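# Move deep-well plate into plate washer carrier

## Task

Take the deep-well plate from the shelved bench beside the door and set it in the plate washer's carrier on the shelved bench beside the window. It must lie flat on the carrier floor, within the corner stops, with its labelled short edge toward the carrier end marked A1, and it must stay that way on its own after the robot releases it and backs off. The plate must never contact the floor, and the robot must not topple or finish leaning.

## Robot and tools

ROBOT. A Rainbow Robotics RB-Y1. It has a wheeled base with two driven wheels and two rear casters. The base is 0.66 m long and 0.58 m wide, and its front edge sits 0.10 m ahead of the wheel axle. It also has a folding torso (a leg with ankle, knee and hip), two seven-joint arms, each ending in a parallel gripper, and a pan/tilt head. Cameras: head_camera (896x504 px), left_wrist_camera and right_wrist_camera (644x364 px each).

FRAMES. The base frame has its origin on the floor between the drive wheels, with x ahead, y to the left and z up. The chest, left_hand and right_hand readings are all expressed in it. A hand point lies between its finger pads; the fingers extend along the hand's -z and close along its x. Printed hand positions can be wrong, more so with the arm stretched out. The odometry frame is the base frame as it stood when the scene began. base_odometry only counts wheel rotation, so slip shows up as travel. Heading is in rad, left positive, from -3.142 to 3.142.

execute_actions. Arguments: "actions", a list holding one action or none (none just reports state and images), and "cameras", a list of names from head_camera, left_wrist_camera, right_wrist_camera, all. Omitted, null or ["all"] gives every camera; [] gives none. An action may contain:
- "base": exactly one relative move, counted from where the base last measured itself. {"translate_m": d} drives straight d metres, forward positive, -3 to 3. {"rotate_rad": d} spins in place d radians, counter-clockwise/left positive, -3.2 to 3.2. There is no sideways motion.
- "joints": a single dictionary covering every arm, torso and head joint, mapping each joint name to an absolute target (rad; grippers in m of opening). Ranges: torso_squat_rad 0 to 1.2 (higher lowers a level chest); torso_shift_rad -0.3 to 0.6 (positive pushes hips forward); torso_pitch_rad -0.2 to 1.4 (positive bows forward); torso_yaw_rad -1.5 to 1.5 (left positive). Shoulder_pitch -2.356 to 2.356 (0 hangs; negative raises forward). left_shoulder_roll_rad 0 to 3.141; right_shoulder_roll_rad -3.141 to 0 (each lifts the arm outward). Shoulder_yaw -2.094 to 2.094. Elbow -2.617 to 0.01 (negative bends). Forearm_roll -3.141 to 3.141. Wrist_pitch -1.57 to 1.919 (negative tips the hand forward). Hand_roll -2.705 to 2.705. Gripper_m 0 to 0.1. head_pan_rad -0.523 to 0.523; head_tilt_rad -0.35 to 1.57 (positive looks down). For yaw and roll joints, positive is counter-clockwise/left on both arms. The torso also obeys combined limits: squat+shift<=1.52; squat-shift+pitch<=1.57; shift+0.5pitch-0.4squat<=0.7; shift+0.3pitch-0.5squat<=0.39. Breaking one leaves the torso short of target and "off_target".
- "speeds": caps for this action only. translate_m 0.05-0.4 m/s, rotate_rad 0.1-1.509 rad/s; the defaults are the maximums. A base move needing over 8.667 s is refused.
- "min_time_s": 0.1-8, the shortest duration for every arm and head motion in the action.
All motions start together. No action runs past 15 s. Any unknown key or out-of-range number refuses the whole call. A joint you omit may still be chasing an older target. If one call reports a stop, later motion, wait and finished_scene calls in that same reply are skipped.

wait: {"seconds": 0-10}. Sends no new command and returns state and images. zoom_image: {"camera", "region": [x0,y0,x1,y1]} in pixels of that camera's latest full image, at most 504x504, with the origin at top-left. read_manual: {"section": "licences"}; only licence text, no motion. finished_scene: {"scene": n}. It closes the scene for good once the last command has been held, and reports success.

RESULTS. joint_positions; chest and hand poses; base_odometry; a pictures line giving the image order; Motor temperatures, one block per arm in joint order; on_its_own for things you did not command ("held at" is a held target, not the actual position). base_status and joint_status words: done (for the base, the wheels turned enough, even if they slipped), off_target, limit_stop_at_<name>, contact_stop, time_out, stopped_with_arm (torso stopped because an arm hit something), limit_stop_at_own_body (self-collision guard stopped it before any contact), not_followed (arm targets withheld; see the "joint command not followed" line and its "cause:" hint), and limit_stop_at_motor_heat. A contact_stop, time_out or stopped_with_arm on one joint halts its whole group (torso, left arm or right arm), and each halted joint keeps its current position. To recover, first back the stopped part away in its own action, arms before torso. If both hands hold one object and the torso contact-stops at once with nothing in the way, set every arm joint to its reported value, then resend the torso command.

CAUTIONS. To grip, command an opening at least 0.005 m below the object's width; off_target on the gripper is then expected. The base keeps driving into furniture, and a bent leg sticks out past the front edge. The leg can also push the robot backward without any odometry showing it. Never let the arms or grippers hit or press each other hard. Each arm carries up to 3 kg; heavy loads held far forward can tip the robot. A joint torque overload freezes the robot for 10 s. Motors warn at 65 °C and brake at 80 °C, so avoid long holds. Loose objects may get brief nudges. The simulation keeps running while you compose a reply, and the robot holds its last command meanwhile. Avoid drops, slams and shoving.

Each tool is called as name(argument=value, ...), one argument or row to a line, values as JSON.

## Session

execute_actions(
  actions=[],
  cameras=["head_camera"],
)

Scene clock: 0.00 s.
Motor temperatures (°C, as the motors report them): left_arm=[28 29 29 29 32 29 37] | right_arm=[33 28 27 31 35 36 34]
base_odometry: x=+0.000 y=+0.000 heading=+0.000 (m, m, rad; odometry frame)
base_status: not commanded
joint_positions: torso_squat_rad=+0.350 torso_shift_rad=-0.001 torso_pitch_rad=-0.001 torso_yaw_rad=+0.000 left_shoulder_pitch_rad=+0.007 left_shoulder_roll_rad=+0.034 left_shoulder_yaw_rad=-0.043 left_elbow_rad=-0.166 left_forearm_roll_rad=+0.016 left_wrist_pitch_rad=+0.006 left_hand_roll_rad=-0.030 left_gripper_m=+0.100 right_shoulder_pitch_rad=-0.002 right_shoulder_roll_rad=-0.033 right_shoulder_yaw_rad=-0.028 right_elbow_rad=-0.201 right_forearm_roll_rad=-0.011 right_wrist_pitch_rad=+0.036 right_hand_roll_rad=-0.018 right_gripper_m=+0.099 head_pan_rad=+0.000 head_tilt_rad=+0.401
joint_status: not commanded
chest: x=-0.2290 y=-0.0010 z=+1.2474 quat_wxyz=(+1.000, +0.001, -0.001, +0.000) (m; base frame)
left_hand: x=-0.1535 y=+0.2429 z=+0.5665 quat_wxyz=(+0.997, +0.017, -0.077, -0.029) (m; base frame)
right_hand: x=-0.1370 y=-0.2471 z=+0.5674 quat_wxyz=(+0.996, -0.015, -0.085, -0.027) (m; base frame)
pictures: head_camera
Images, in order (width x height): head_camera 896x504.

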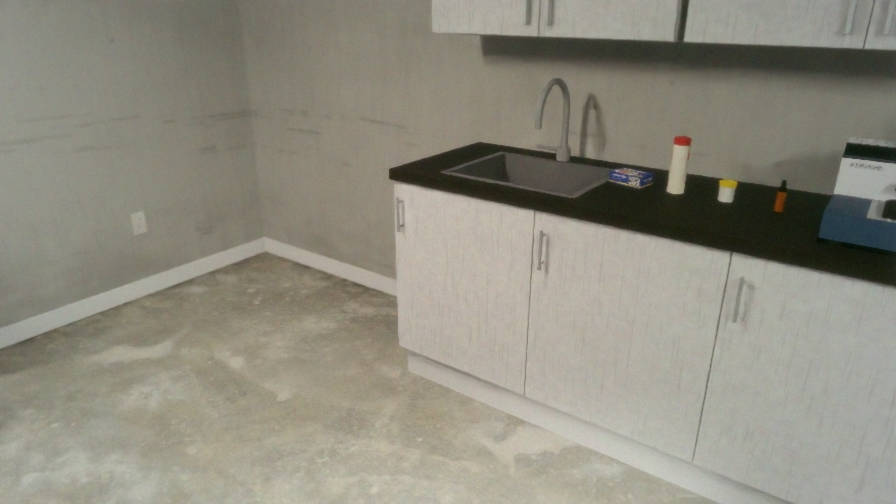

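execute_actions(
  actions=[
    {"base":{"rotate_rad":1.2},"joints":{"head_tilt_rad":0.3}},
  ],
  cameras=["head_camera"],
)

Scene clock: 5.40 s.
Motor temperatures (°C, as the motors report them): left_arm=[28 29 29 28 32 29 37] | right_arm=[33 28 27 31 35 36 34]
base_odometry: x=+0.000 y=+0.000 heading=+1.200 (m, m, rad; odometry frame)
base_status: done
joint_positions: torso_squat_rad=+0.350 torso_shift_rad=-0.001 torso_pitch_rad=-0.001 torso_yaw_rad=+0.000 left_shoulder_pitch_rad=+0.007 left_shoulder_roll_rad=+0.034 left_shoulder_yaw_rad=-0.043 left_elbow_rad=-0.166 left_forearm_roll_rad=+0.016 left_wrist_pitch_rad=+0.006 left_hand_roll_rad=-0.030 left_gripper_m=+0.100 right_shoulder_pitch_rad=-0.002 right_shoulder_roll_rad=-0.033 right_shoulder_yaw_rad=-0.028 right_elbow_rad=-0.201 right_forearm_roll_rad=-0.011 right_wrist_pitch_rad=+0.036 right_hand_roll_rad=-0.018 right_gripper_m=+0.099 head_pan_rad=+0.000 head_tilt_rad=+0.300
joint_status: all done
chest: x=-0.2290 y=-0.0010 z=+1.2474 quat_wxyz=(+1.000, +0.001, -0.001, +0.000) (m; base frame)
left_hand: x=-0.1535 y=+0.2429 z=+0.5665 quat_wxyz=(+0.997, +0.017, -0.077, -0.029) (m; base frame)
right_hand: x=-0.1370 y=-0.2471 z=+0.5674 quat_wxyz=(+0.996, -0.015, -0.085, -0.027) (m; base frame)
pictures: head_camera
Images, in order (width x height): head_camera 896x504.

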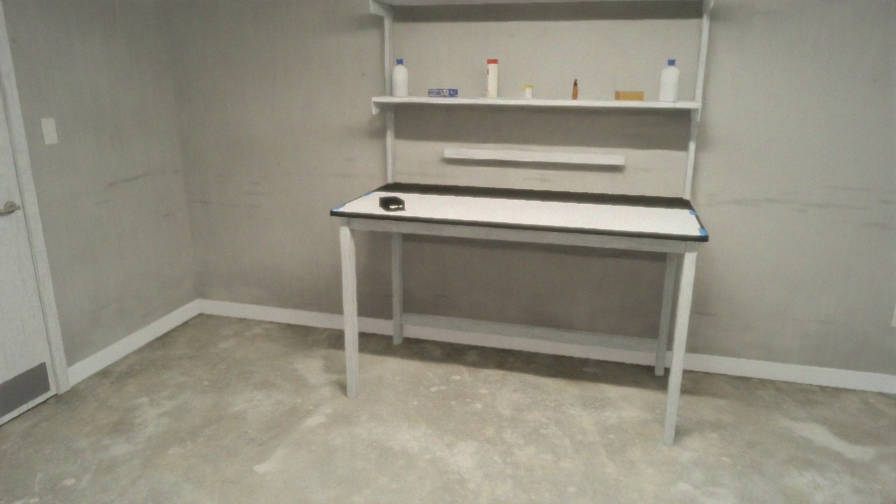

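execute_actions(
  actions=[
    {"base":{"translate_m":1.6},"joints":{"head_tilt_rad":0.35,"head_pan_rad":0,"torso_squat_rad":0.0,"torso_pitch_rad":0.3,"left_shoulder_pitch_rad":-1.4,"left_shoulder_roll_rad":0.3,"left_shoulder_yaw_rad":0.1,"left_elbow_rad":-0.8,"left_forearm_roll_rad":0.15,"left_wrist_pitch_rad":1.85,"left_hand_roll_rad":1.5},"min_time_s":3},
  ],
  cameras=["head_camera"],
)

Scene clock: 14.57 s.
Motor temperatures (°C, as the motors report them): left_arm=[28 29 29 29 32 29 37] | right_arm=[33 28 27 31 35 36 34]
base_odometry: x=+0.580 y=+1.491 heading=+1.200 (m, m, rad; odometry frame)
base_status: done
joint_positions: torso_squat_rad=+0.000 torso_shift_rad=-0.001 torso_pitch_rad=+0.300 torso_yaw_rad=+0.000 left_shoulder_pitch_rad=-1.400 left_shoulder_roll_rad=+0.300 left_shoulder_yaw_rad=+0.100 left_elbow_rad=-0.800 left_forearm_roll_rad=+0.150 left_wrist_pitch_rad=+1.850 left_hand_roll_rad=+1.500 left_gripper_m=+0.100 right_shoulder_pitch_rad=-0.002 right_shoulder_roll_rad=-0.033 right_shoulder_yaw_rad=-0.028 right_elbow_rad=-0.201 right_forearm_roll_rad=-0.011 right_wrist_pitch_rad=+0.036 right_hand_roll_rad=-0.018 right_gripper_m=+0.099 head_pan_rad=+0.000 head_tilt_rad=+0.350
joint_status: all done
chest: x=-0.1371 y=-0.0010 z=+1.2761 quat_wxyz=(+0.989, +0.001, +0.149, +0.000) (m; base frame)
left_hand: x=+0.4045 y=+0.1952 z=+1.0701 quat_wxyz=(+0.780, +0.019, -0.037, +0.624) (m; base frame)
right_hand: x=-0.2512 y=-0.2471 z=+0.5994 quat_wxyz=(+0.997, -0.019, +0.066, -0.025) (m; base frame)
pictures: head_camera
Images, in order (width x height): head_camera 896x504.

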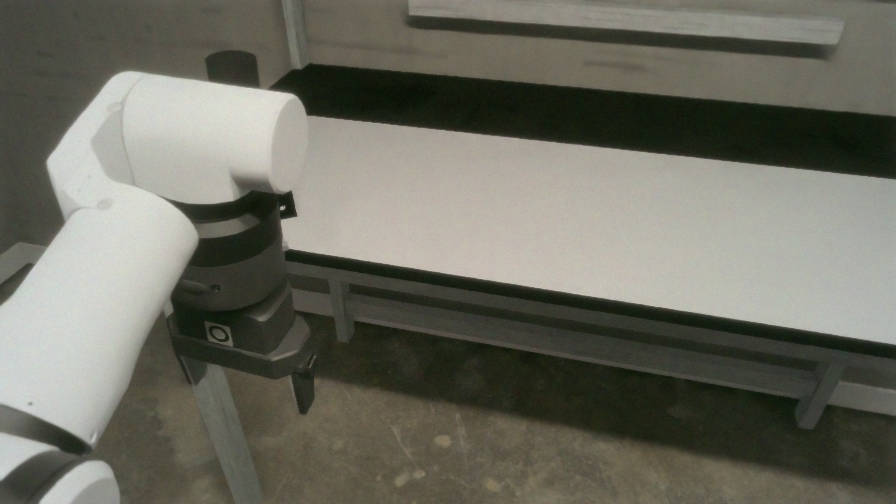

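execute_actions(
  actions=[
    {"base":{"rotate_rad":0.2},"joints":{"left_forearm_roll_rad":0.175,"left_wrist_pitch_rad":1.88,"head_tilt_rad":0.5}},
  ],
  cameras=["head_camera"],
)

execute_actions(
  actions=[
    {"base":{"translate_m":0.3},"joints":{"head_tilt_rad":0.6}},
  ],
  cameras=["head_camera","left_wrist_camera"],
)

Scene clock: 19.53 s.
Motor temperatures (°C, as the motors report them): left_arm=[29 29 29 29 32 29 37] | right_arm=[33 28 27 31 35 36 34]
base_odometry: x=+0.580 y=+1.491 heading=+1.399 (m, m, rad; odometry frame)
base_status: done
joint_positions: torso_squat_rad=+0.000 torso_shift_rad=-0.001 torso_pitch_rad=+0.300 torso_yaw_rad=+0.000 left_shoulder_pitch_rad=-1.400 left_shoulder_roll_rad=+0.300 left_shoulder_yaw_rad=+0.100 left_elbow_rad=-0.800 left_forearm_roll_rad=+0.175 left_wrist_pitch_rad=+1.880 left_hand_roll_rad=+1.500 left_gripper_m=+0.100 right_shoulder_pitch_rad=-0.002 right_shoulder_roll_rad=-0.033 right_shoulder_yaw_rad=-0.028 right_elbow_rad=-0.201 right_forearm_roll_rad=-0.011 right_wrist_pitch_rad=+0.036 right_hand_roll_rad=-0.018 right_gripper_m=+0.099 head_pan_rad=+0.000 head_tilt_rad=+0.500
joint_status: all done
chest: x=-0.1371 y=-0.0010 z=+1.2761 quat_wxyz=(+0.989, +0.001, +0.149, +0.000) (m; base frame)
left_hand: x=+0.3969 y=+0.1908 z=+1.0697 quat_wxyz=(+0.783, +0.022, -0.018, +0.622) (m; base frame)
right_hand: x=-0.2512 y=-0.2471 z=+0.5994 quat_wxyz=(+0.997, -0.019, +0.066, -0.025) (m; base frame)
pictures: head_camera
Images, in order (width x height): head_camera 896x504.

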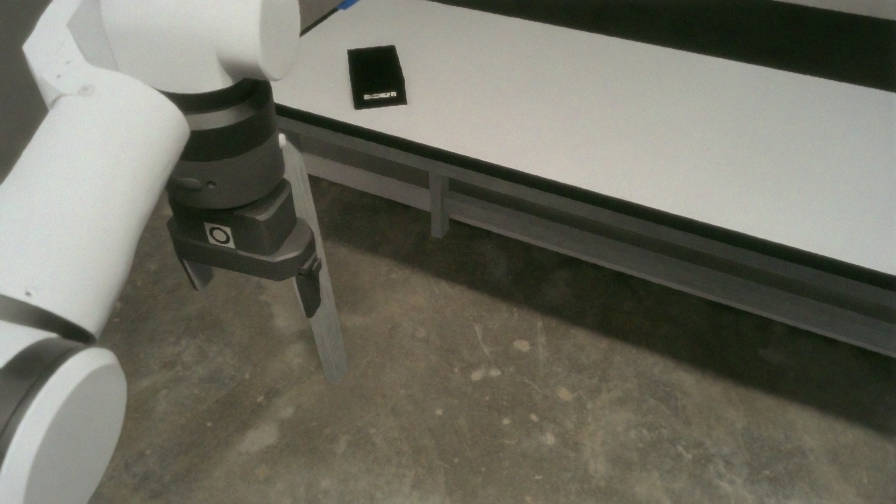

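Scene clock: 21.57 s.
Motor temperatures (°C, as the motors report them): left_arm=[29 29 29 29 32 29 37] | right_arm=[33 28 27 31 35 36 34]
base_odometry: x=+0.631 y=+1.787 heading=+1.400 (m, m, rad; odometry frame)
base_status: done
joint_positions: torso_squat_rad=+0.000 torso_shift_rad=-0.001 torso_pitch_rad=+0.300 torso_yaw_rad=+0.000 left_shoulder_pitch_rad=-1.400 left_shoulder_roll_rad=+0.300 left_shoulder_yaw_rad=+0.100 left_elbow_rad=-0.800 left_forearm_roll_rad=+0.175 left_wrist_pitch_rad=+1.880 left_hand_roll_rad=+1.500 left_gripper_m=+0.100 right_shoulder_pitch_rad=-0.002 right_shoulder_roll_rad=-0.033 right_shoulder_yaw_rad=-0.028 right_elbow_rad=-0.201 right_forearm_roll_rad=-0.011 right_wrist_pitch_rad=+0.036 right_hand_roll_rad=-0.018 right_gripper_m=+0.099 head_pan_rad=+0.000 head_tilt_rad=+0.600
joint_status: all done
chest: x=-0.1370 y=-0.0010 z=+1.2761 quat_wxyz=(+0.989, +0.001, +0.150, +0.000) (m; base frame)
left_hand: x=+0.3969 y=+0.1908 z=+1.0697 quat_wxyz=(+0.783, +0.022, -0.018, +0.622) (m; base frame)
right_hand: x=-0.2512 y=-0.2471 z=+0.5994 quat_wxyz=(+0.997, -0.019, +0.066, -0.025) (m; base frame)
pictures: head_camera, left_wrist_camera
Images, in order (width x height): head_camera 896x504, left_wrist_camera 644x364.

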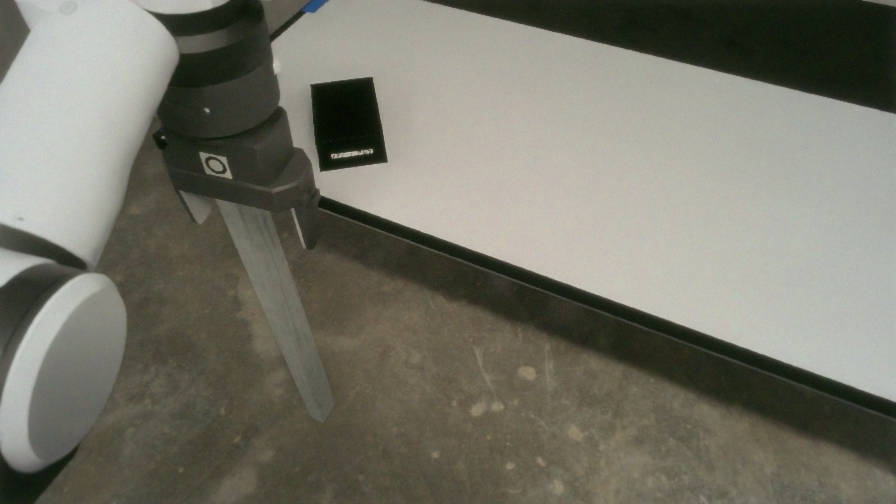

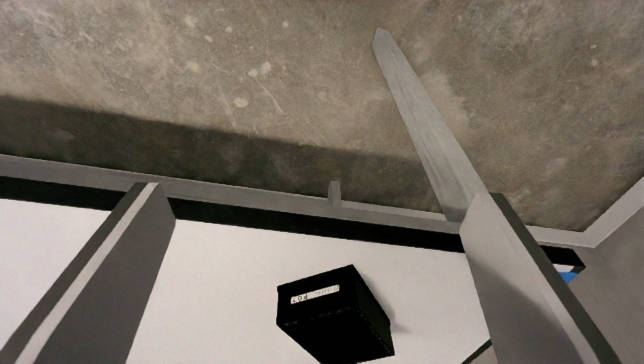

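execute_actions(
  actions=[
    {"base":{"translate_m":0.26},"joints":{"head_tilt_rad":0.8,"left_hand_roll_rad":1.93,"torso_squat_rad":0.3}},
  ],
  cameras=["head_camera","left_wrist_camera"],
)

Scene clock: 28.80 s.
Motor temperatures (°C, as the motors report them): left_arm=[29 29 29 29 32 29 37] | right_arm=[33 28 27 31 35 36 34]
base_odometry: x=+0.675 y=+2.043 heading=+1.400 (m, m, rad; odometry frame)
base_status: done
joint_positions: torso_squat_rad=+0.300 torso_shift_rad=-0.001 torso_pitch_rad=+0.300 torso_yaw_rad=+0.000 left_shoulder_pitch_rad=-1.400 left_shoulder_roll_rad=+0.300 left_shoulder_yaw_rad=+0.100 left_elbow_rad=-0.800 left_forearm_roll_rad=+0.175 left_wrist_pitch_rad=+1.880 left_hand_roll_rad=+1.930 left_gripper_m=+0.100 right_shoulder_pitch_rad=-0.002 right_shoulder_roll_rad=-0.033 right_shoulder_yaw_rad=-0.028 right_elbow_rad=-0.201 right_forearm_roll_rad=-0.011 right_wrist_pitch_rad=+0.036 right_hand_roll_rad=-0.018 right_gripper_m=+0.099 head_pan_rad=+0.000 head_tilt_rad=+0.800
joint_status: all done
chest: x=-0.1370 y=-0.0010 z=+1.2448 quat_wxyz=(+0.989, +0.001, +0.149, +0.000) (m; base frame)
left_hand: x=+0.3969 y=+0.1908 z=+1.0385 quat_wxyz=(+0.632, +0.017, -0.023, +0.775) (m; base frame)
right_hand: x=-0.2512 y=-0.2471 z=+0.5682 quat_wxyz=(+0.997, -0.019, +0.066, -0.025) (m; base frame)
pictures: head_camera, left_wrist_camera
Images, in order (width x height): head_camera 896x504, left_wrist_camera 644x364.

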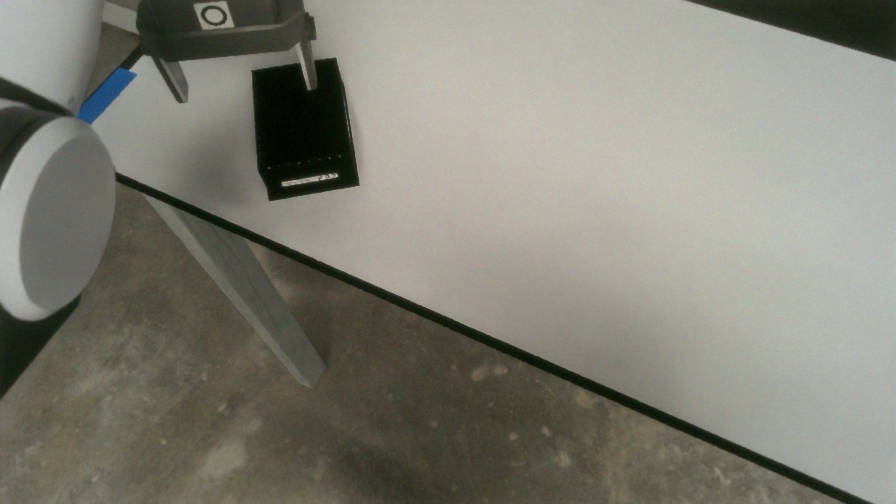

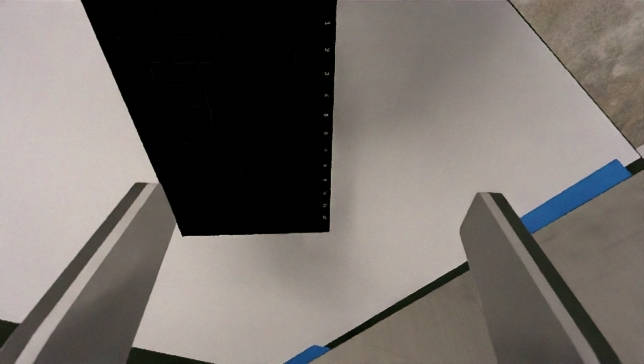

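execute_actions(
  actions=[
    {"joints":{"torso_yaw_rad":-0.066,"left_hand_roll_rad":1.993,"left_forearm_roll_rad":0.157}},
  ],
  cameras=["left_wrist_camera"],
)

execute_actions(
  actions=[
    {"joints":{"torso_squat_rad":0.5}},
  ],
  cameras=["left_wrist_camera"],
)

Scene clock: 32.07 s.
Motor temperatures (°C, as the motors report them): left_arm=[29 29 29 29 32 29 37] | right_arm=[33 28 27 31 35 36 34]
base_odometry: x=+0.675 y=+2.043 heading=+1.400 (m, m, rad; odometry frame)
base_status: not commanded
joint_positions: torso_squat_rad=+0.300 torso_shift_rad=-0.001 torso_pitch_rad=+0.300 torso_yaw_rad=-0.066 left_shoulder_pitch_rad=-1.400 left_shoulder_roll_rad=+0.300 left_shoulder_yaw_rad=+0.100 left_elbow_rad=-0.800 left_forearm_roll_rad=+0.157 left_wrist_pitch_rad=+1.880 left_hand_roll_rad=+1.993 left_gripper_m=+0.100 right_shoulder_pitch_rad=-0.002 right_shoulder_roll_rad=-0.033 right_shoulder_yaw_rad=-0.028 right_elbow_rad=-0.201 right_forearm_roll_rad=-0.011 right_wrist_pitch_rad=+0.036 right_hand_roll_rad=-0.018 right_gripper_m=+0.099 head_pan_rad=+0.000 head_tilt_rad=+0.800
joint_status: all done
chest: x=-0.1370 y=-0.0010 z=+1.2448 quat_wxyz=(+0.988, -0.004, +0.149, -0.033) (m; base frame)
left_hand: x=+0.4086 y=+0.1567 z=+1.0352 quat_wxyz=(+0.630, +0.014, -0.024, +0.776) (m; base frame)
right_hand: x=-0.2670 y=-0.2526 z=+0.5730 quat_wxyz=(+0.996, -0.027, +0.066, -0.057) (m; base frame)
pictures: left_wrist_camera
Images, in order (width x height): left_wrist_camera 644x364.

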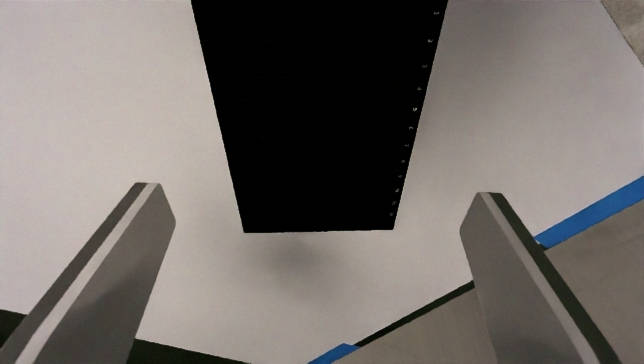

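Scene clock: 33.53 s.
Motor temperatures (°C, as the motors report them): left_arm=[29 29 29 29 32 29 37] | right_arm=[33 28 27 31 35 36 34]
base_odometry: x=+0.675 y=+2.043 heading=+1.400 (m, m, rad; odometry frame)
base_status: not commanded
joint_positions: torso_squat_rad=+0.500 torso_shift_rad=-0.001 torso_pitch_rad=+0.300 torso_yaw_rad=-0.066 left_shoulder_pitch_rad=-1.400 left_shoulder_roll_rad=+0.300 left_shoulder_yaw_rad=+0.100 left_elbow_rad=-0.800 left_forearm_roll_rad=+0.157 left_wrist_pitch_rad=+1.880 left_hand_roll_rad=+1.993 left_gripper_m=+0.100 right_shoulder_pitch_rad=-0.002 right_shoulder_roll_rad=-0.033 right_shoulder_yaw_rad=-0.028 right_elbow_rad=-0.201 right_forearm_roll_rad=-0.011 right_wrist_pitch_rad=+0.036 right_hand_roll_rad=-0.018 right_gripper_m=+0.099 head_pan_rad=+0.000 head_tilt_rad=+0.800
joint_status: all done
chest: x=-0.1371 y=-0.0010 z=+1.1904 quat_wxyz=(+0.988, -0.004, +0.149, -0.033) (m; base frame)
left_hand: x=+0.4086 y=+0.1567 z=+0.9809 quat_wxyz=(+0.630, +0.014, -0.024, +0.776) (m; base frame)
right_hand: x=-0.2669 y=-0.2525 z=+0.5186 quat_wxyz=(+0.996, -0.027, +0.066, -0.057) (m; base frame)
pictures: left_wrist_camera
Images, in order (width x height): left_wrist_camera 644x364.

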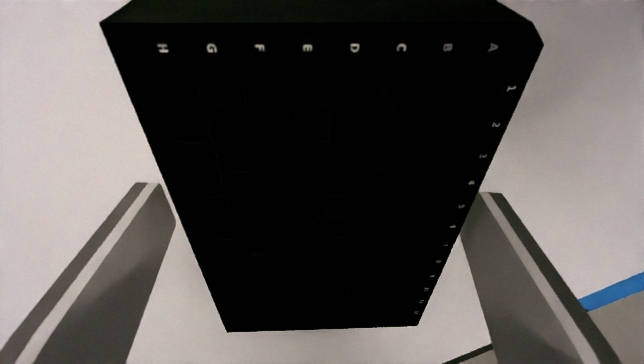

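execute_actions(
  actions=[
    {"joints":{"torso_squat_rad":0.548,"torso_yaw_rad":-0.063}},
  ],
  cameras=[],
)

execute_actions(
  actions=[
    {"joints":{"left_gripper_m":0.068}},
  ],
  cameras=["left_wrist_camera"],
)

execute_actions(
  actions=[
    {"joints":{"torso_squat_rad":0.0},"base":{"translate_m":-0.3},"speeds":{"translate_m":0.15}},
  ],
  cameras=["head_camera","left_wrist_camera"],
)

Scene clock: 37.30 s.
Motor temperatures (°C, as the motors report them): left_arm=[29 29 29 29 32 29 37] | right_arm=[33 28 27 31 35 36 34]
base_odometry: x=+0.675 y=+2.043 heading=+1.400 (m, m, rad; odometry frame)
base_status: not commanded
joint_positions: torso_squat_rad=+0.548 torso_shift_rad=-0.001 torso_pitch_rad=+0.300 torso_yaw_rad=-0.063 left_shoulder_pitch_rad=-1.400 left_shoulder_roll_rad=+0.300 left_shoulder_yaw_rad=+0.100 left_elbow_rad=-0.800 left_forearm_roll_rad=+0.157 left_wrist_pitch_rad=+1.880 left_hand_roll_rad=+1.993 left_gripper_m=+0.100 right_shoulder_pitch_rad=-0.002 right_shoulder_roll_rad=-0.033 right_shoulder_yaw_rad=-0.028 right_elbow_rad=-0.201 right_forearm_roll_rad=-0.011 right_wrist_pitch_rad=+0.036 right_hand_roll_rad=-0.018 right_gripper_m=+0.099 head_pan_rad=+0.000 head_tilt_rad=+0.800
joint_status: all done
chest: x=-0.1370 y=-0.0009 z=+1.1736 quat_wxyz=(+0.988, -0.004, +0.149, -0.031) (m; base frame)
left_hand: x=+0.4082 y=+0.1585 z=+0.9642 quat_wxyz=(+0.629, +0.014, -0.024, +0.777) (m; base frame)
right_hand: x=-0.2662 y=-0.2523 z=+0.5016 quat_wxyz=(+0.996, -0.026, +0.066, -0.055) (m; base frame)
pictures: none
No camera images: the call's "cameras" was empty. Leave "cameras" out to get every camera's image.

Scene clock: 38.10 s.
Motor temperatures (°C, as the motors report them): left_arm=[29 29 29 29 32 29 37] | right_arm=[33 28 27 31 35 36 34]
base_odometry: x=+0.675 y=+2.043 heading=+1.400 (m, m, rad; odometry frame)
base_status: not commanded
joint_positions: torso_squat_rad=+0.548 torso_shift_rad=-0.001 torso_pitch_rad=+0.300 torso_yaw_rad=-0.063 left_shoulder_pitch_rad=-1.400 left_shoulder_roll_rad=+0.300 left_shoulder_yaw_rad=+0.100 left_elbow_rad=-0.800 left_forearm_roll_rad=+0.157 left_wrist_pitch_rad=+1.880 left_hand_roll_rad=+1.993 left_gripper_m=+0.083 right_shoulder_pitch_rad=-0.002 right_shoulder_roll_rad=-0.033 right_shoulder_yaw_rad=-0.028 right_elbow_rad=-0.201 right_forearm_roll_rad=-0.011 right_wrist_pitch_rad=+0.036 right_hand_roll_rad=-0.018 right_gripper_m=+0.099 head_pan_rad=+0.000 head_tilt_rad=+0.800
joint_status: left_gripper_m off_target (ended at +0.083, target +0.068)
chest: x=-0.1370 y=-0.0009 z=+1.1736 quat_wxyz=(+0.988, -0.004, +0.149, -0.031) (m; base frame)
left_hand: x=+0.4082 y=+0.1585 z=+0.9642 quat_wxyz=(+0.629, +0.014, -0.024, +0.777) (m; base frame)
right_hand: x=-0.2662 y=-0.2523 z=+0.5016 quat_wxyz=(+0.996, -0.026, +0.066, -0.055) (m; base frame)
pictures: left_wrist_camera
Images, in order (width x height): left_wrist_camera 644x364.

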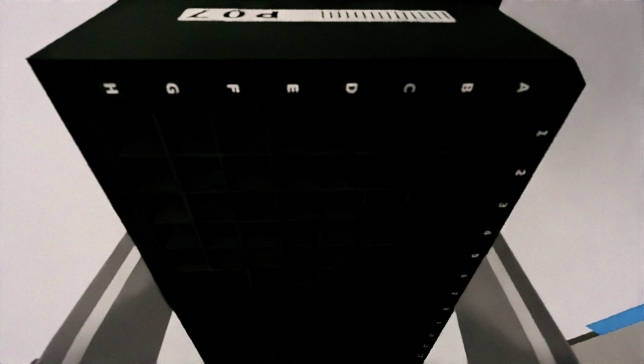

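Scene clock: 41.07 s.
Motor temperatures (°C, as the motors report them): left_arm=[29 29 29 29 32 29 37] | right_arm=[33 28 27 31 35 36 34]
base_odometry: x=+0.624 y=+1.748 heading=+1.401 (m, m, rad; odometry frame)
base_status: done
joint_positions: torso_squat_rad=+0.000 torso_shift_rad=-0.001 torso_pitch_rad=+0.300 torso_yaw_rad=-0.063 left_shoulder_pitch_rad=-1.400 left_shoulder_roll_rad=+0.300 left_shoulder_yaw_rad=+0.100 left_elbow_rad=-0.800 left_forearm_roll_rad=+0.157 left_wrist_pitch_rad=+1.880 left_hand_roll_rad=+1.993 left_gripper_m=+0.083 right_shoulder_pitch_rad=-0.001 right_shoulder_roll_rad=-0.033 right_shoulder_yaw_rad=-0.028 right_elbow_rad=-0.201 right_forearm_roll_rad=-0.011 right_wrist_pitch_rad=+0.036 right_hand_roll_rad=-0.018 right_gripper_m=+0.099 head_pan_rad=+0.000 head_tilt_rad=+0.800
joint_status: all done
chest: x=-0.1371 y=-0.0010 z=+1.2761 quat_wxyz=(+0.988, -0.004, +0.149, -0.031) (m; base frame)
left_hand: x=+0.4081 y=+0.1584 z=+1.0666 quat_wxyz=(+0.629, +0.014, -0.024, +0.777) (m; base frame)
right_hand: x=-0.2663 y=-0.2524 z=+0.6041 quat_wxyz=(+0.996, -0.026, +0.066, -0.055) (m; base frame)
pictures: head_camera, left_wrist_camera
Images, in order (width x height): head_camera 896x504, left_wrist_camera 644x364.

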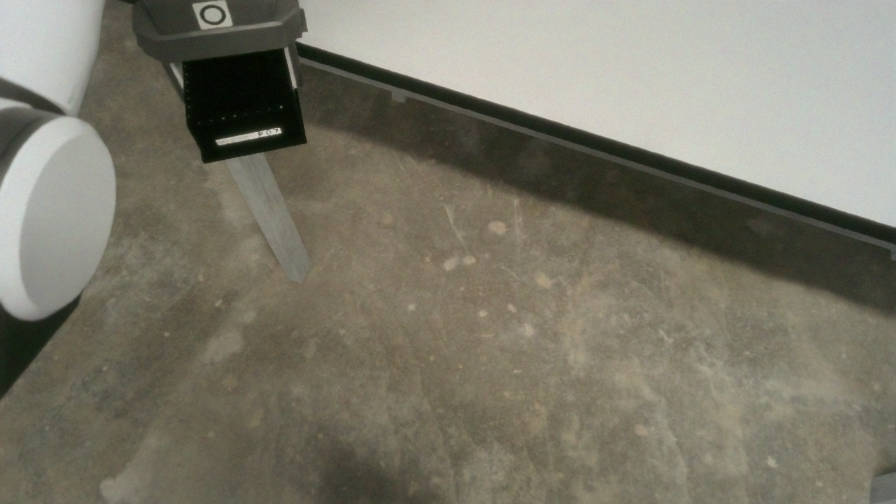

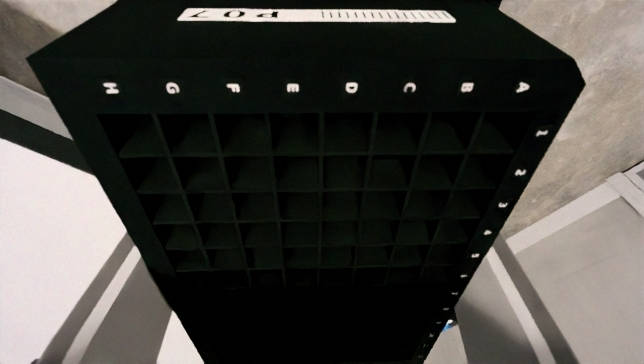

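execute_actions(
  actions=[
    {"base":{"rotate_rad":2.7},"joints":{"head_tilt_rad":0.05,"head_pan_rad":0.063}},
  ],
  cameras=["head_camera"],
)

Scene clock: 49.57 s.
Motor temperatures (°C, as the motors report them): left_arm=[30 29 29 29 32 29 37] | right_arm=[33 28 27 31 35 36 34]
base_odometry: x=+0.624 y=+1.747 heading=-2.183 (m, m, rad; odometry frame)
base_status: done
joint_positions: torso_squat_rad=+0.000 torso_shift_rad=-0.001 torso_pitch_rad=+0.300 torso_yaw_rad=-0.063 left_shoulder_pitch_rad=-1.400 left_shoulder_roll_rad=+0.300 left_shoulder_yaw_rad=+0.100 left_elbow_rad=-0.800 left_forearm_roll_rad=+0.157 left_wrist_pitch_rad=+1.880 left_hand_roll_rad=+1.993 left_gripper_m=+0.083 right_shoulder_pitch_rad=-0.001 right_shoulder_roll_rad=-0.033 right_shoulder_yaw_rad=-0.028 right_elbow_rad=-0.201 right_forearm_roll_rad=-0.011 right_wrist_pitch_rad=+0.036 right_hand_roll_rad=-0.018 right_gripper_m=+0.099 head_pan_rad=+0.063 head_tilt_rad=+0.050
joint_status: all done
chest: x=-0.1371 y=-0.0010 z=+1.2761 quat_wxyz=(+0.988, -0.004, +0.149, -0.031) (m; base frame)
left_hand: x=+0.4081 y=+0.1585 z=+1.0667 quat_wxyz=(+0.629, +0.014, -0.024, +0.777) (m; base frame)
right_hand: x=-0.2663 y=-0.2524 z=+0.6041 quat_wxyz=(+0.996, -0.026, +0.066, -0.055) (m; base frame)
pictures: head_camera
Images, in order (width x height): head_camera 896x504.

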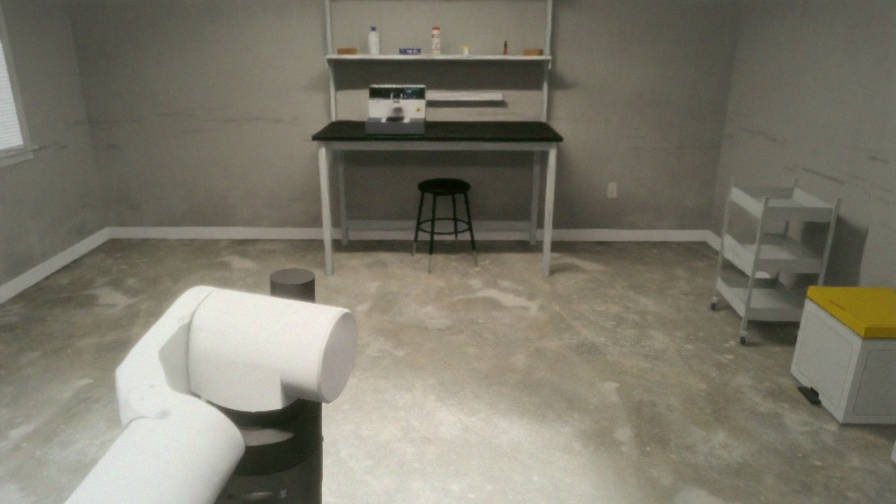

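execute_actions(
  actions=[
    {"base":{"rotate_rad":0.1},"joints":{"left_shoulder_pitch_rad":-1.6,"left_elbow_rad":-0.6,"left_hand_roll_rad":1.8},"min_time_s":1},
  ],
  cameras=[],
)

execute_actions(
  actions=[
    {"base":{"translate_m":2.6},"joints":{"head_tilt_rad":0.25,"torso_yaw_rad":0.3,"head_pan_rad":-0.3}},
  ],
  cameras=["head_camera"],
)

Scene clock: 53.93 s.
Motor temperatures (°C, as the motors report them): left_arm=[30 29 29 29 32 29 37] | right_arm=[33 28 27 31 35 36 34]
base_odometry: x=+0.624 y=+1.748 heading=-2.083 (m, m, rad; odometry frame)
base_status: done
joint_positions: torso_squat_rad=+0.000 torso_shift_rad=-0.001 torso_pitch_rad=+0.300 torso_yaw_rad=-0.063 left_shoulder_pitch_rad=-1.599 left_shoulder_roll_rad=+0.300 left_shoulder_yaw_rad=+0.100 left_elbow_rad=-0.600 left_forearm_roll_rad=+0.157 left_wrist_pitch_rad=+1.880 left_hand_roll_rad=+1.800 left_gripper_m=+0.083 right_shoulder_pitch_rad=-0.001 right_shoulder_roll_rad=-0.033 right_shoulder_yaw_rad=-0.028 right_elbow_rad=-0.201 right_forearm_roll_rad=-0.011 right_wrist_pitch_rad=+0.036 right_hand_roll_rad=-0.018 right_gripper_m=+0.099 head_pan_rad=+0.063 head_tilt_rad=+0.050
joint_status: all done
chest: x=-0.1371 y=-0.0010 z=+1.2761 quat_wxyz=(+0.988, -0.004, +0.149, -0.031) (m; base frame)
left_hand: x=+0.4183 y=+0.1348 z=+1.1157 quat_wxyz=(+0.708, +0.019, -0.021, +0.706) (m; base frame)
right_hand: x=-0.2663 y=-0.2524 z=+0.6041 quat_wxyz=(+0.996, -0.026, +0.066, -0.055) (m; base frame)
pictures: none
No camera images: the call's "cameras" was empty. Leave "cameras" out to get every camera's image.

Scene clock: 61.90 s.
Motor temperatures (°C, as the motors report them): left_arm=[30 29 29 29 32 29 37] | right_arm=[33 28 27 31 35 36 34]
base_odometry: x=-0.650 y=-0.519 heading=-2.083 (m, m, rad; odometry frame)
base_status: done
joint_positions: torso_squat_rad=+0.000 torso_shift_rad=-0.001 torso_pitch_rad=+0.300 torso_yaw_rad=+0.300 left_shoulder_pitch_rad=-1.600 left_shoulder_roll_rad=+0.300 left_shoulder_yaw_rad=+0.100 left_elbow_rad=-0.600 left_forearm_roll_rad=+0.157 left_wrist_pitch_rad=+1.880 left_hand_roll_rad=+1.800 left_gripper_m=+0.083 right_shoulder_pitch_rad=-0.002 right_shoulder_roll_rad=-0.033 right_shoulder_yaw_rad=-0.028 right_elbow_rad=-0.201 right_forearm_roll_rad=-0.011 right_wrist_pitch_rad=+0.036 right_hand_roll_rad=-0.018 right_gripper_m=+0.099 head_pan_rad=-0.300 head_tilt_rad=+0.250
joint_status: all done
chest: x=-0.1371 y=-0.0010 z=+1.2761 quat_wxyz=(+0.978, +0.023, +0.148, +0.148) (m; base frame)
left_hand: x=+0.3364 y=+0.3313 z=+1.1415 quat_wxyz=(+0.574, +0.060, -0.056, +0.815) (m; base frame)
right_hand: x=-0.1853 y=-0.2092 z=+0.5791 quat_wxyz=(+0.990, +0.016, +0.063, +0.121) (m; base frame)
pictures: head_camera
Images, in order (width x height): head_camera 896x504.

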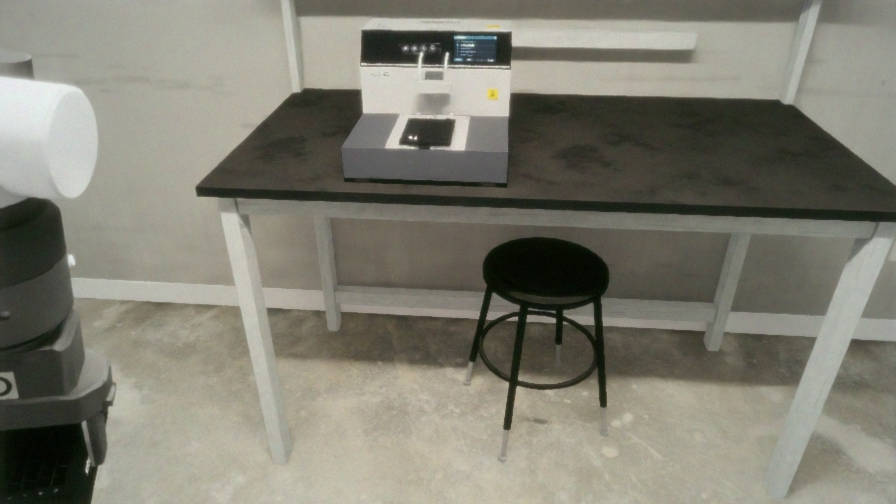

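execute_actions(
  actions=[
    {"base":{"rotate_rad":-0.08}},
  ],
  cameras=[],
)

execute_actions(
  actions=[
    {"base":{"translate_m":0.9},"joints":{"head_tilt_rad":0.65,"torso_yaw_rad":0.08,"head_pan_rad":-0.08,"left_hand_roll_rad":1.665,"left_forearm_roll_rad":0.22}},
  ],
  cameras=["head_camera","left_wrist_camera"],
)

Scene clock: 66.03 s.
Motor temperatures (°C, as the motors report them): left_arm=[30 29 29 29 32 29 37] | right_arm=[33 28 27 31 35 36 34]
base_odometry: x=-0.650 y=-0.519 heading=-2.162 (m, m, rad; odometry frame)
base_status: done
joint_positions: torso_squat_rad=+0.000 torso_shift_rad=-0.001 torso_pitch_rad=+0.300 torso_yaw_rad=+0.300 left_shoulder_pitch_rad=-1.600 left_shoulder_roll_rad=+0.300 left_shoulder_yaw_rad=+0.100 left_elbow_rad=-0.600 left_forearm_roll_rad=+0.157 left_wrist_pitch_rad=+1.880 left_hand_roll_rad=+1.800 left_gripper_m=+0.083 right_shoulder_pitch_rad=-0.002 right_shoulder_roll_rad=-0.033 right_shoulder_yaw_rad=-0.028 right_elbow_rad=-0.201 right_forearm_roll_rad=-0.011 right_wrist_pitch_rad=+0.036 right_hand_roll_rad=-0.018 right_gripper_m=+0.099 head_pan_rad=-0.300 head_tilt_rad=+0.250
joint_status: not commanded
chest: x=-0.1371 y=-0.0010 z=+1.2761 quat_wxyz=(+0.978, +0.023, +0.148, +0.148) (m; base frame)
left_hand: x=+0.3364 y=+0.3313 z=+1.1415 quat_wxyz=(+0.574, +0.060, -0.056, +0.815) (m; base frame)
right_hand: x=-0.1853 y=-0.2092 z=+0.5791 quat_wxyz=(+0.990, +0.016, +0.063, +0.121) (m; base frame)
pictures: none
No camera images: the call's "cameras" was empty. Leave "cameras" out to get every camera's image.

Scene clock: 69.63 s.
Motor temperatures (°C, as the motors report them): left_arm=[30 29 29 29 32 29 37] | right_arm=[33 28 27 31 35 36 34]
base_odometry: x=-1.153 y=-1.266 heading=-2.163 (m, m, rad; odometry frame)
base_status: done
joint_positions: torso_squat_rad=+0.000 torso_shift_rad=-0.001 torso_pitch_rad=+0.300 torso_yaw_rad=+0.080 left_shoulder_pitch_rad=-1.600 left_shoulder_roll_rad=+0.300 left_shoulder_yaw_rad=+0.100 left_elbow_rad=-0.600 left_forearm_roll_rad=+0.220 left_wrist_pitch_rad=+1.880 left_hand_roll_rad=+1.665 left_gripper_m=+0.083 right_shoulder_pitch_rad=-0.002 right_shoulder_roll_rad=-0.033 right_shoulder_yaw_rad=-0.028 right_elbow_rad=-0.201 right_forearm_roll_rad=-0.011 right_wrist_pitch_rad=+0.036 right_hand_roll_rad=-0.018 right_gripper_m=+0.099 head_pan_rad=-0.080 head_tilt_rad=+0.650
joint_status: all done
chest: x=-0.1371 y=-0.0010 z=+1.2761 quat_wxyz=(+0.988, +0.007, +0.149, +0.039) (m; base frame)
left_hand: x=+0.3928 y=+0.2020 z=+1.1224 quat_wxyz=(+0.714, +0.019, -0.009, +0.700) (m; base frame)
right_hand: x=-0.2327 y=-0.2391 z=+0.5937 quat_wxyz=(+0.998, -0.010, +0.065, +0.014) (m; base frame)
pictures: head_camera, left_wrist_camera
Images, in order (width x height): head_camera 896x504, left_wrist_camera 644x364.

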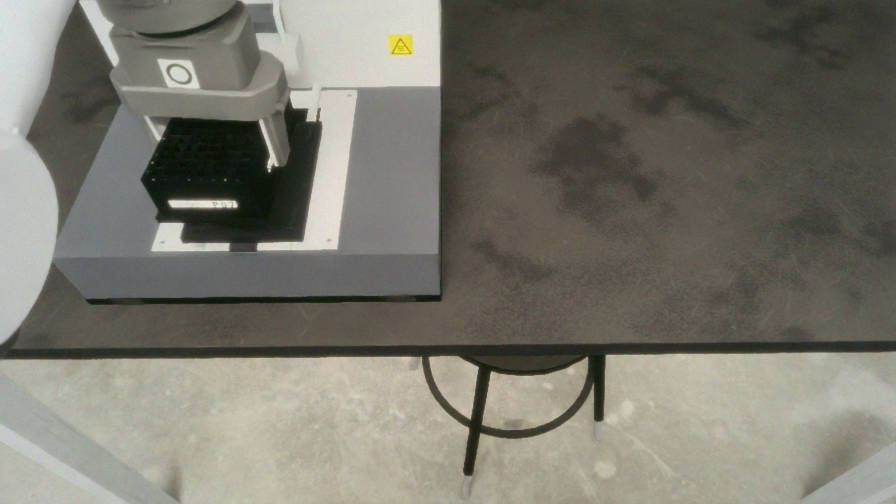

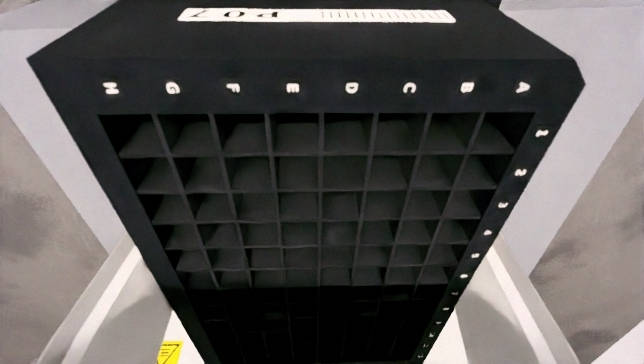

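execute_actions(
  actions=[
    {"base":{"translate_m":0.052},"joints":{"torso_yaw_rad":0.10,"head_pan_rad":-0.1,"left_hand_roll_rad":1.681,"left_forearm_roll_rad":0.226,"left_wrist_pitch_rad":1.87,"torso_squat_rad":0.38}},
  ],
  cameras=["head_camera","left_wrist_camera"],
)

Scene clock: 75.60 s.
Motor temperatures (°C, as the motors report them): left_arm=[30 29 29 29 32 29 37] | right_arm=[33 28 27 31 35 36 34]
base_odometry: x=-1.182 y=-1.309 heading=-2.163 (m, m, rad; odometry frame)
base_status: done
joint_positions: torso_squat_rad=+0.380 torso_shift_rad=-0.001 torso_pitch_rad=+0.300 torso_yaw_rad=+0.100 left_shoulder_pitch_rad=-1.600 left_shoulder_roll_rad=+0.300 left_shoulder_yaw_rad=+0.100 left_elbow_rad=-0.600 left_forearm_roll_rad=+0.226 left_wrist_pitch_rad=+1.870 left_hand_roll_rad=+1.681 left_gripper_m=+0.083 right_shoulder_pitch_rad=-0.002 right_shoulder_roll_rad=-0.033 right_shoulder_yaw_rad=-0.028 right_elbow_rad=-0.201 right_forearm_roll_rad=-0.011 right_wrist_pitch_rad=+0.036 right_hand_roll_rad=-0.018 right_gripper_m=+0.099 head_pan_rad=-0.100 head_tilt_rad=+0.650
joint_status: all done
chest: x=-0.1371 y=-0.0010 z=+1.2262 quat_wxyz=(+0.988, +0.008, +0.149, +0.049) (m; base frame)
left_hand: x=+0.3910 y=+0.2115 z=+1.0738 quat_wxyz=(+0.703, +0.015, -0.012, +0.711) (m; base frame)
right_hand: x=-0.2280 y=-0.2368 z=+0.5423 quat_wxyz=(+0.998, -0.007, +0.065, +0.024) (m; base frame)
pictures: head_camera, left_wrist_camera
Images, in order (width x height): head_camera 896x504, left_wrist_camera 644x364.

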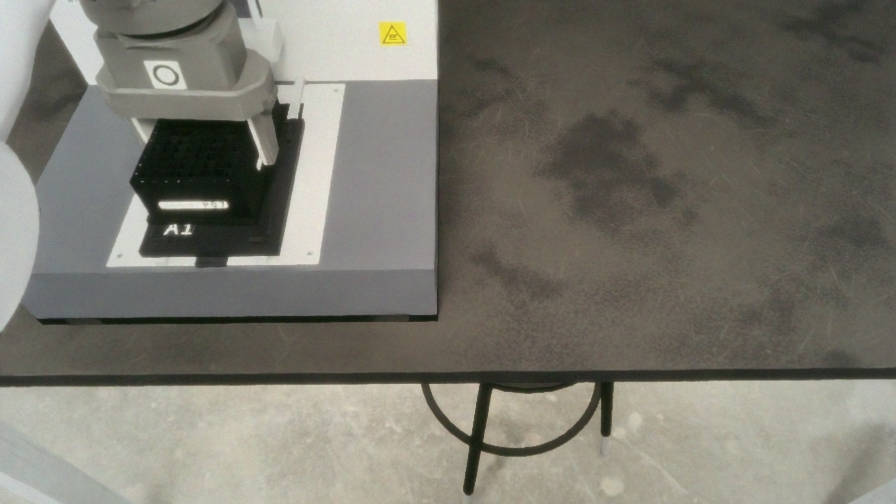

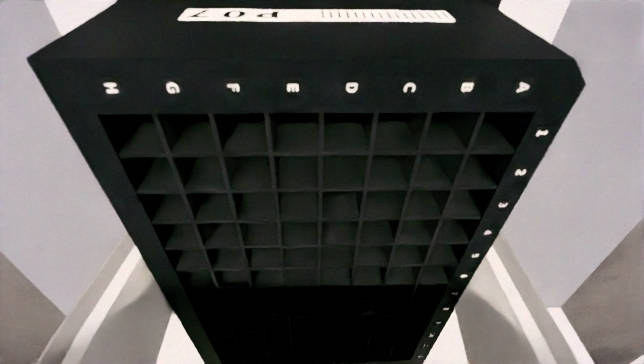

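zoom_image(
  camera="head_camera",
  region=[100, 80, 350, 280],
)

Region (100, 80, 350, 280) of head_camera's 896x504 image, scaled by 2.016, with more detail than that image has; it fills the top 403 rows of this view, and the rest is white.

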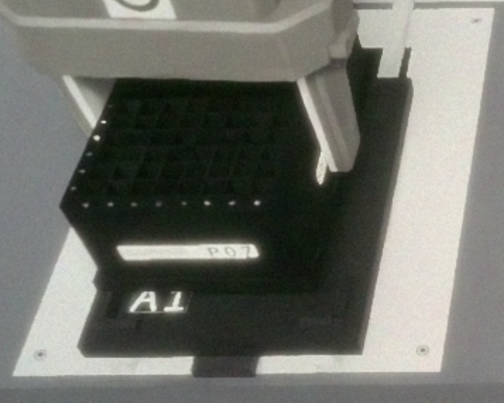

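execute_actions(
  actions=[
    {"joints":{"torso_squat_rad":0.42}},
  ],
  cameras=["head_camera","left_wrist_camera"],
)

zoom_image(
  camera="head_camera",
  region=[100, 80, 350, 280],
)

Scene clock: 84.10 s.
Motor temperatures (°C, as the motors report them): left_arm=[30 29 29 29 32 29 37] | right_arm=[33 28 27 31 35 36 34]
base_odometry: x=-1.182 y=-1.309 heading=-2.163 (m, m, rad; odometry frame)
base_status: not commanded
joint_positions: torso_squat_rad=+0.420 torso_shift_rad=-0.001 torso_pitch_rad=+0.300 torso_yaw_rad=+0.100 left_shoulder_pitch_rad=-1.600 left_shoulder_roll_rad=+0.300 left_shoulder_yaw_rad=+0.100 left_elbow_rad=-0.600 left_forearm_roll_rad=+0.226 left_wrist_pitch_rad=+1.870 left_hand_roll_rad=+1.681 left_gripper_m=+0.083 right_shoulder_pitch_rad=-0.002 right_shoulder_roll_rad=-0.033 right_shoulder_yaw_rad=-0.028 right_elbow_rad=-0.201 right_forearm_roll_rad=-0.011 right_wrist_pitch_rad=+0.036 right_hand_roll_rad=-0.018 right_gripper_m=+0.099 head_pan_rad=-0.100 head_tilt_rad=+0.650
joint_status: all done
chest: x=-0.1371 y=-0.0010 z=+1.2153 quat_wxyz=(+0.988, +0.008, +0.149, +0.049) (m; base frame)
left_hand: x=+0.3910 y=+0.2115 z=+1.0629 quat_wxyz=(+0.703, +0.015, -0.012, +0.711) (m; base frame)
right_hand: x=-0.2280 y=-0.2368 z=+0.5314 quat_wxyz=(+0.998, -0.007, +0.065, +0.024) (m; base frame)
pictures: head_camera, left_wrist_camera
Images, in order (width x height): head_camera 896x504, left_wrist_camera 644x364.

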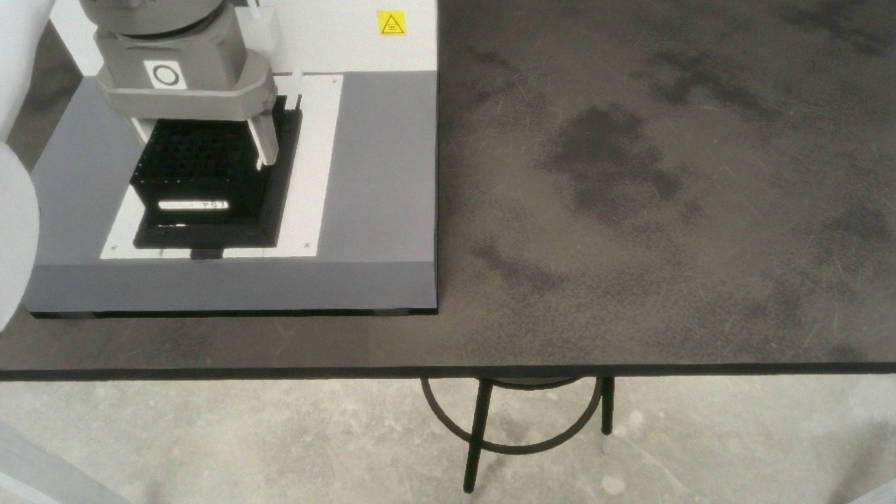

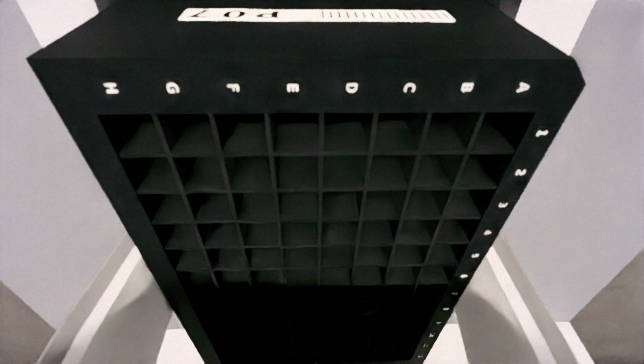

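Region (100, 80, 350, 280) of head_camera's 896x504 image, scaled by 2.016, with more detail than that image has; it fills the top 403 rows of this view, and the rest is white.

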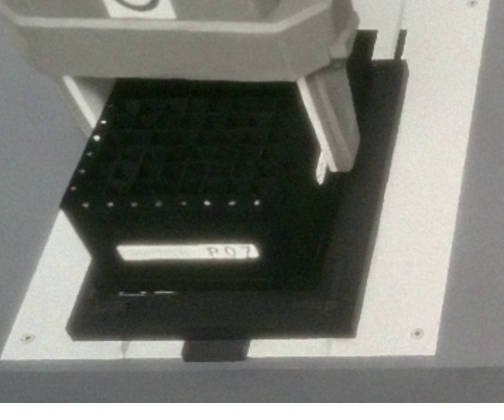

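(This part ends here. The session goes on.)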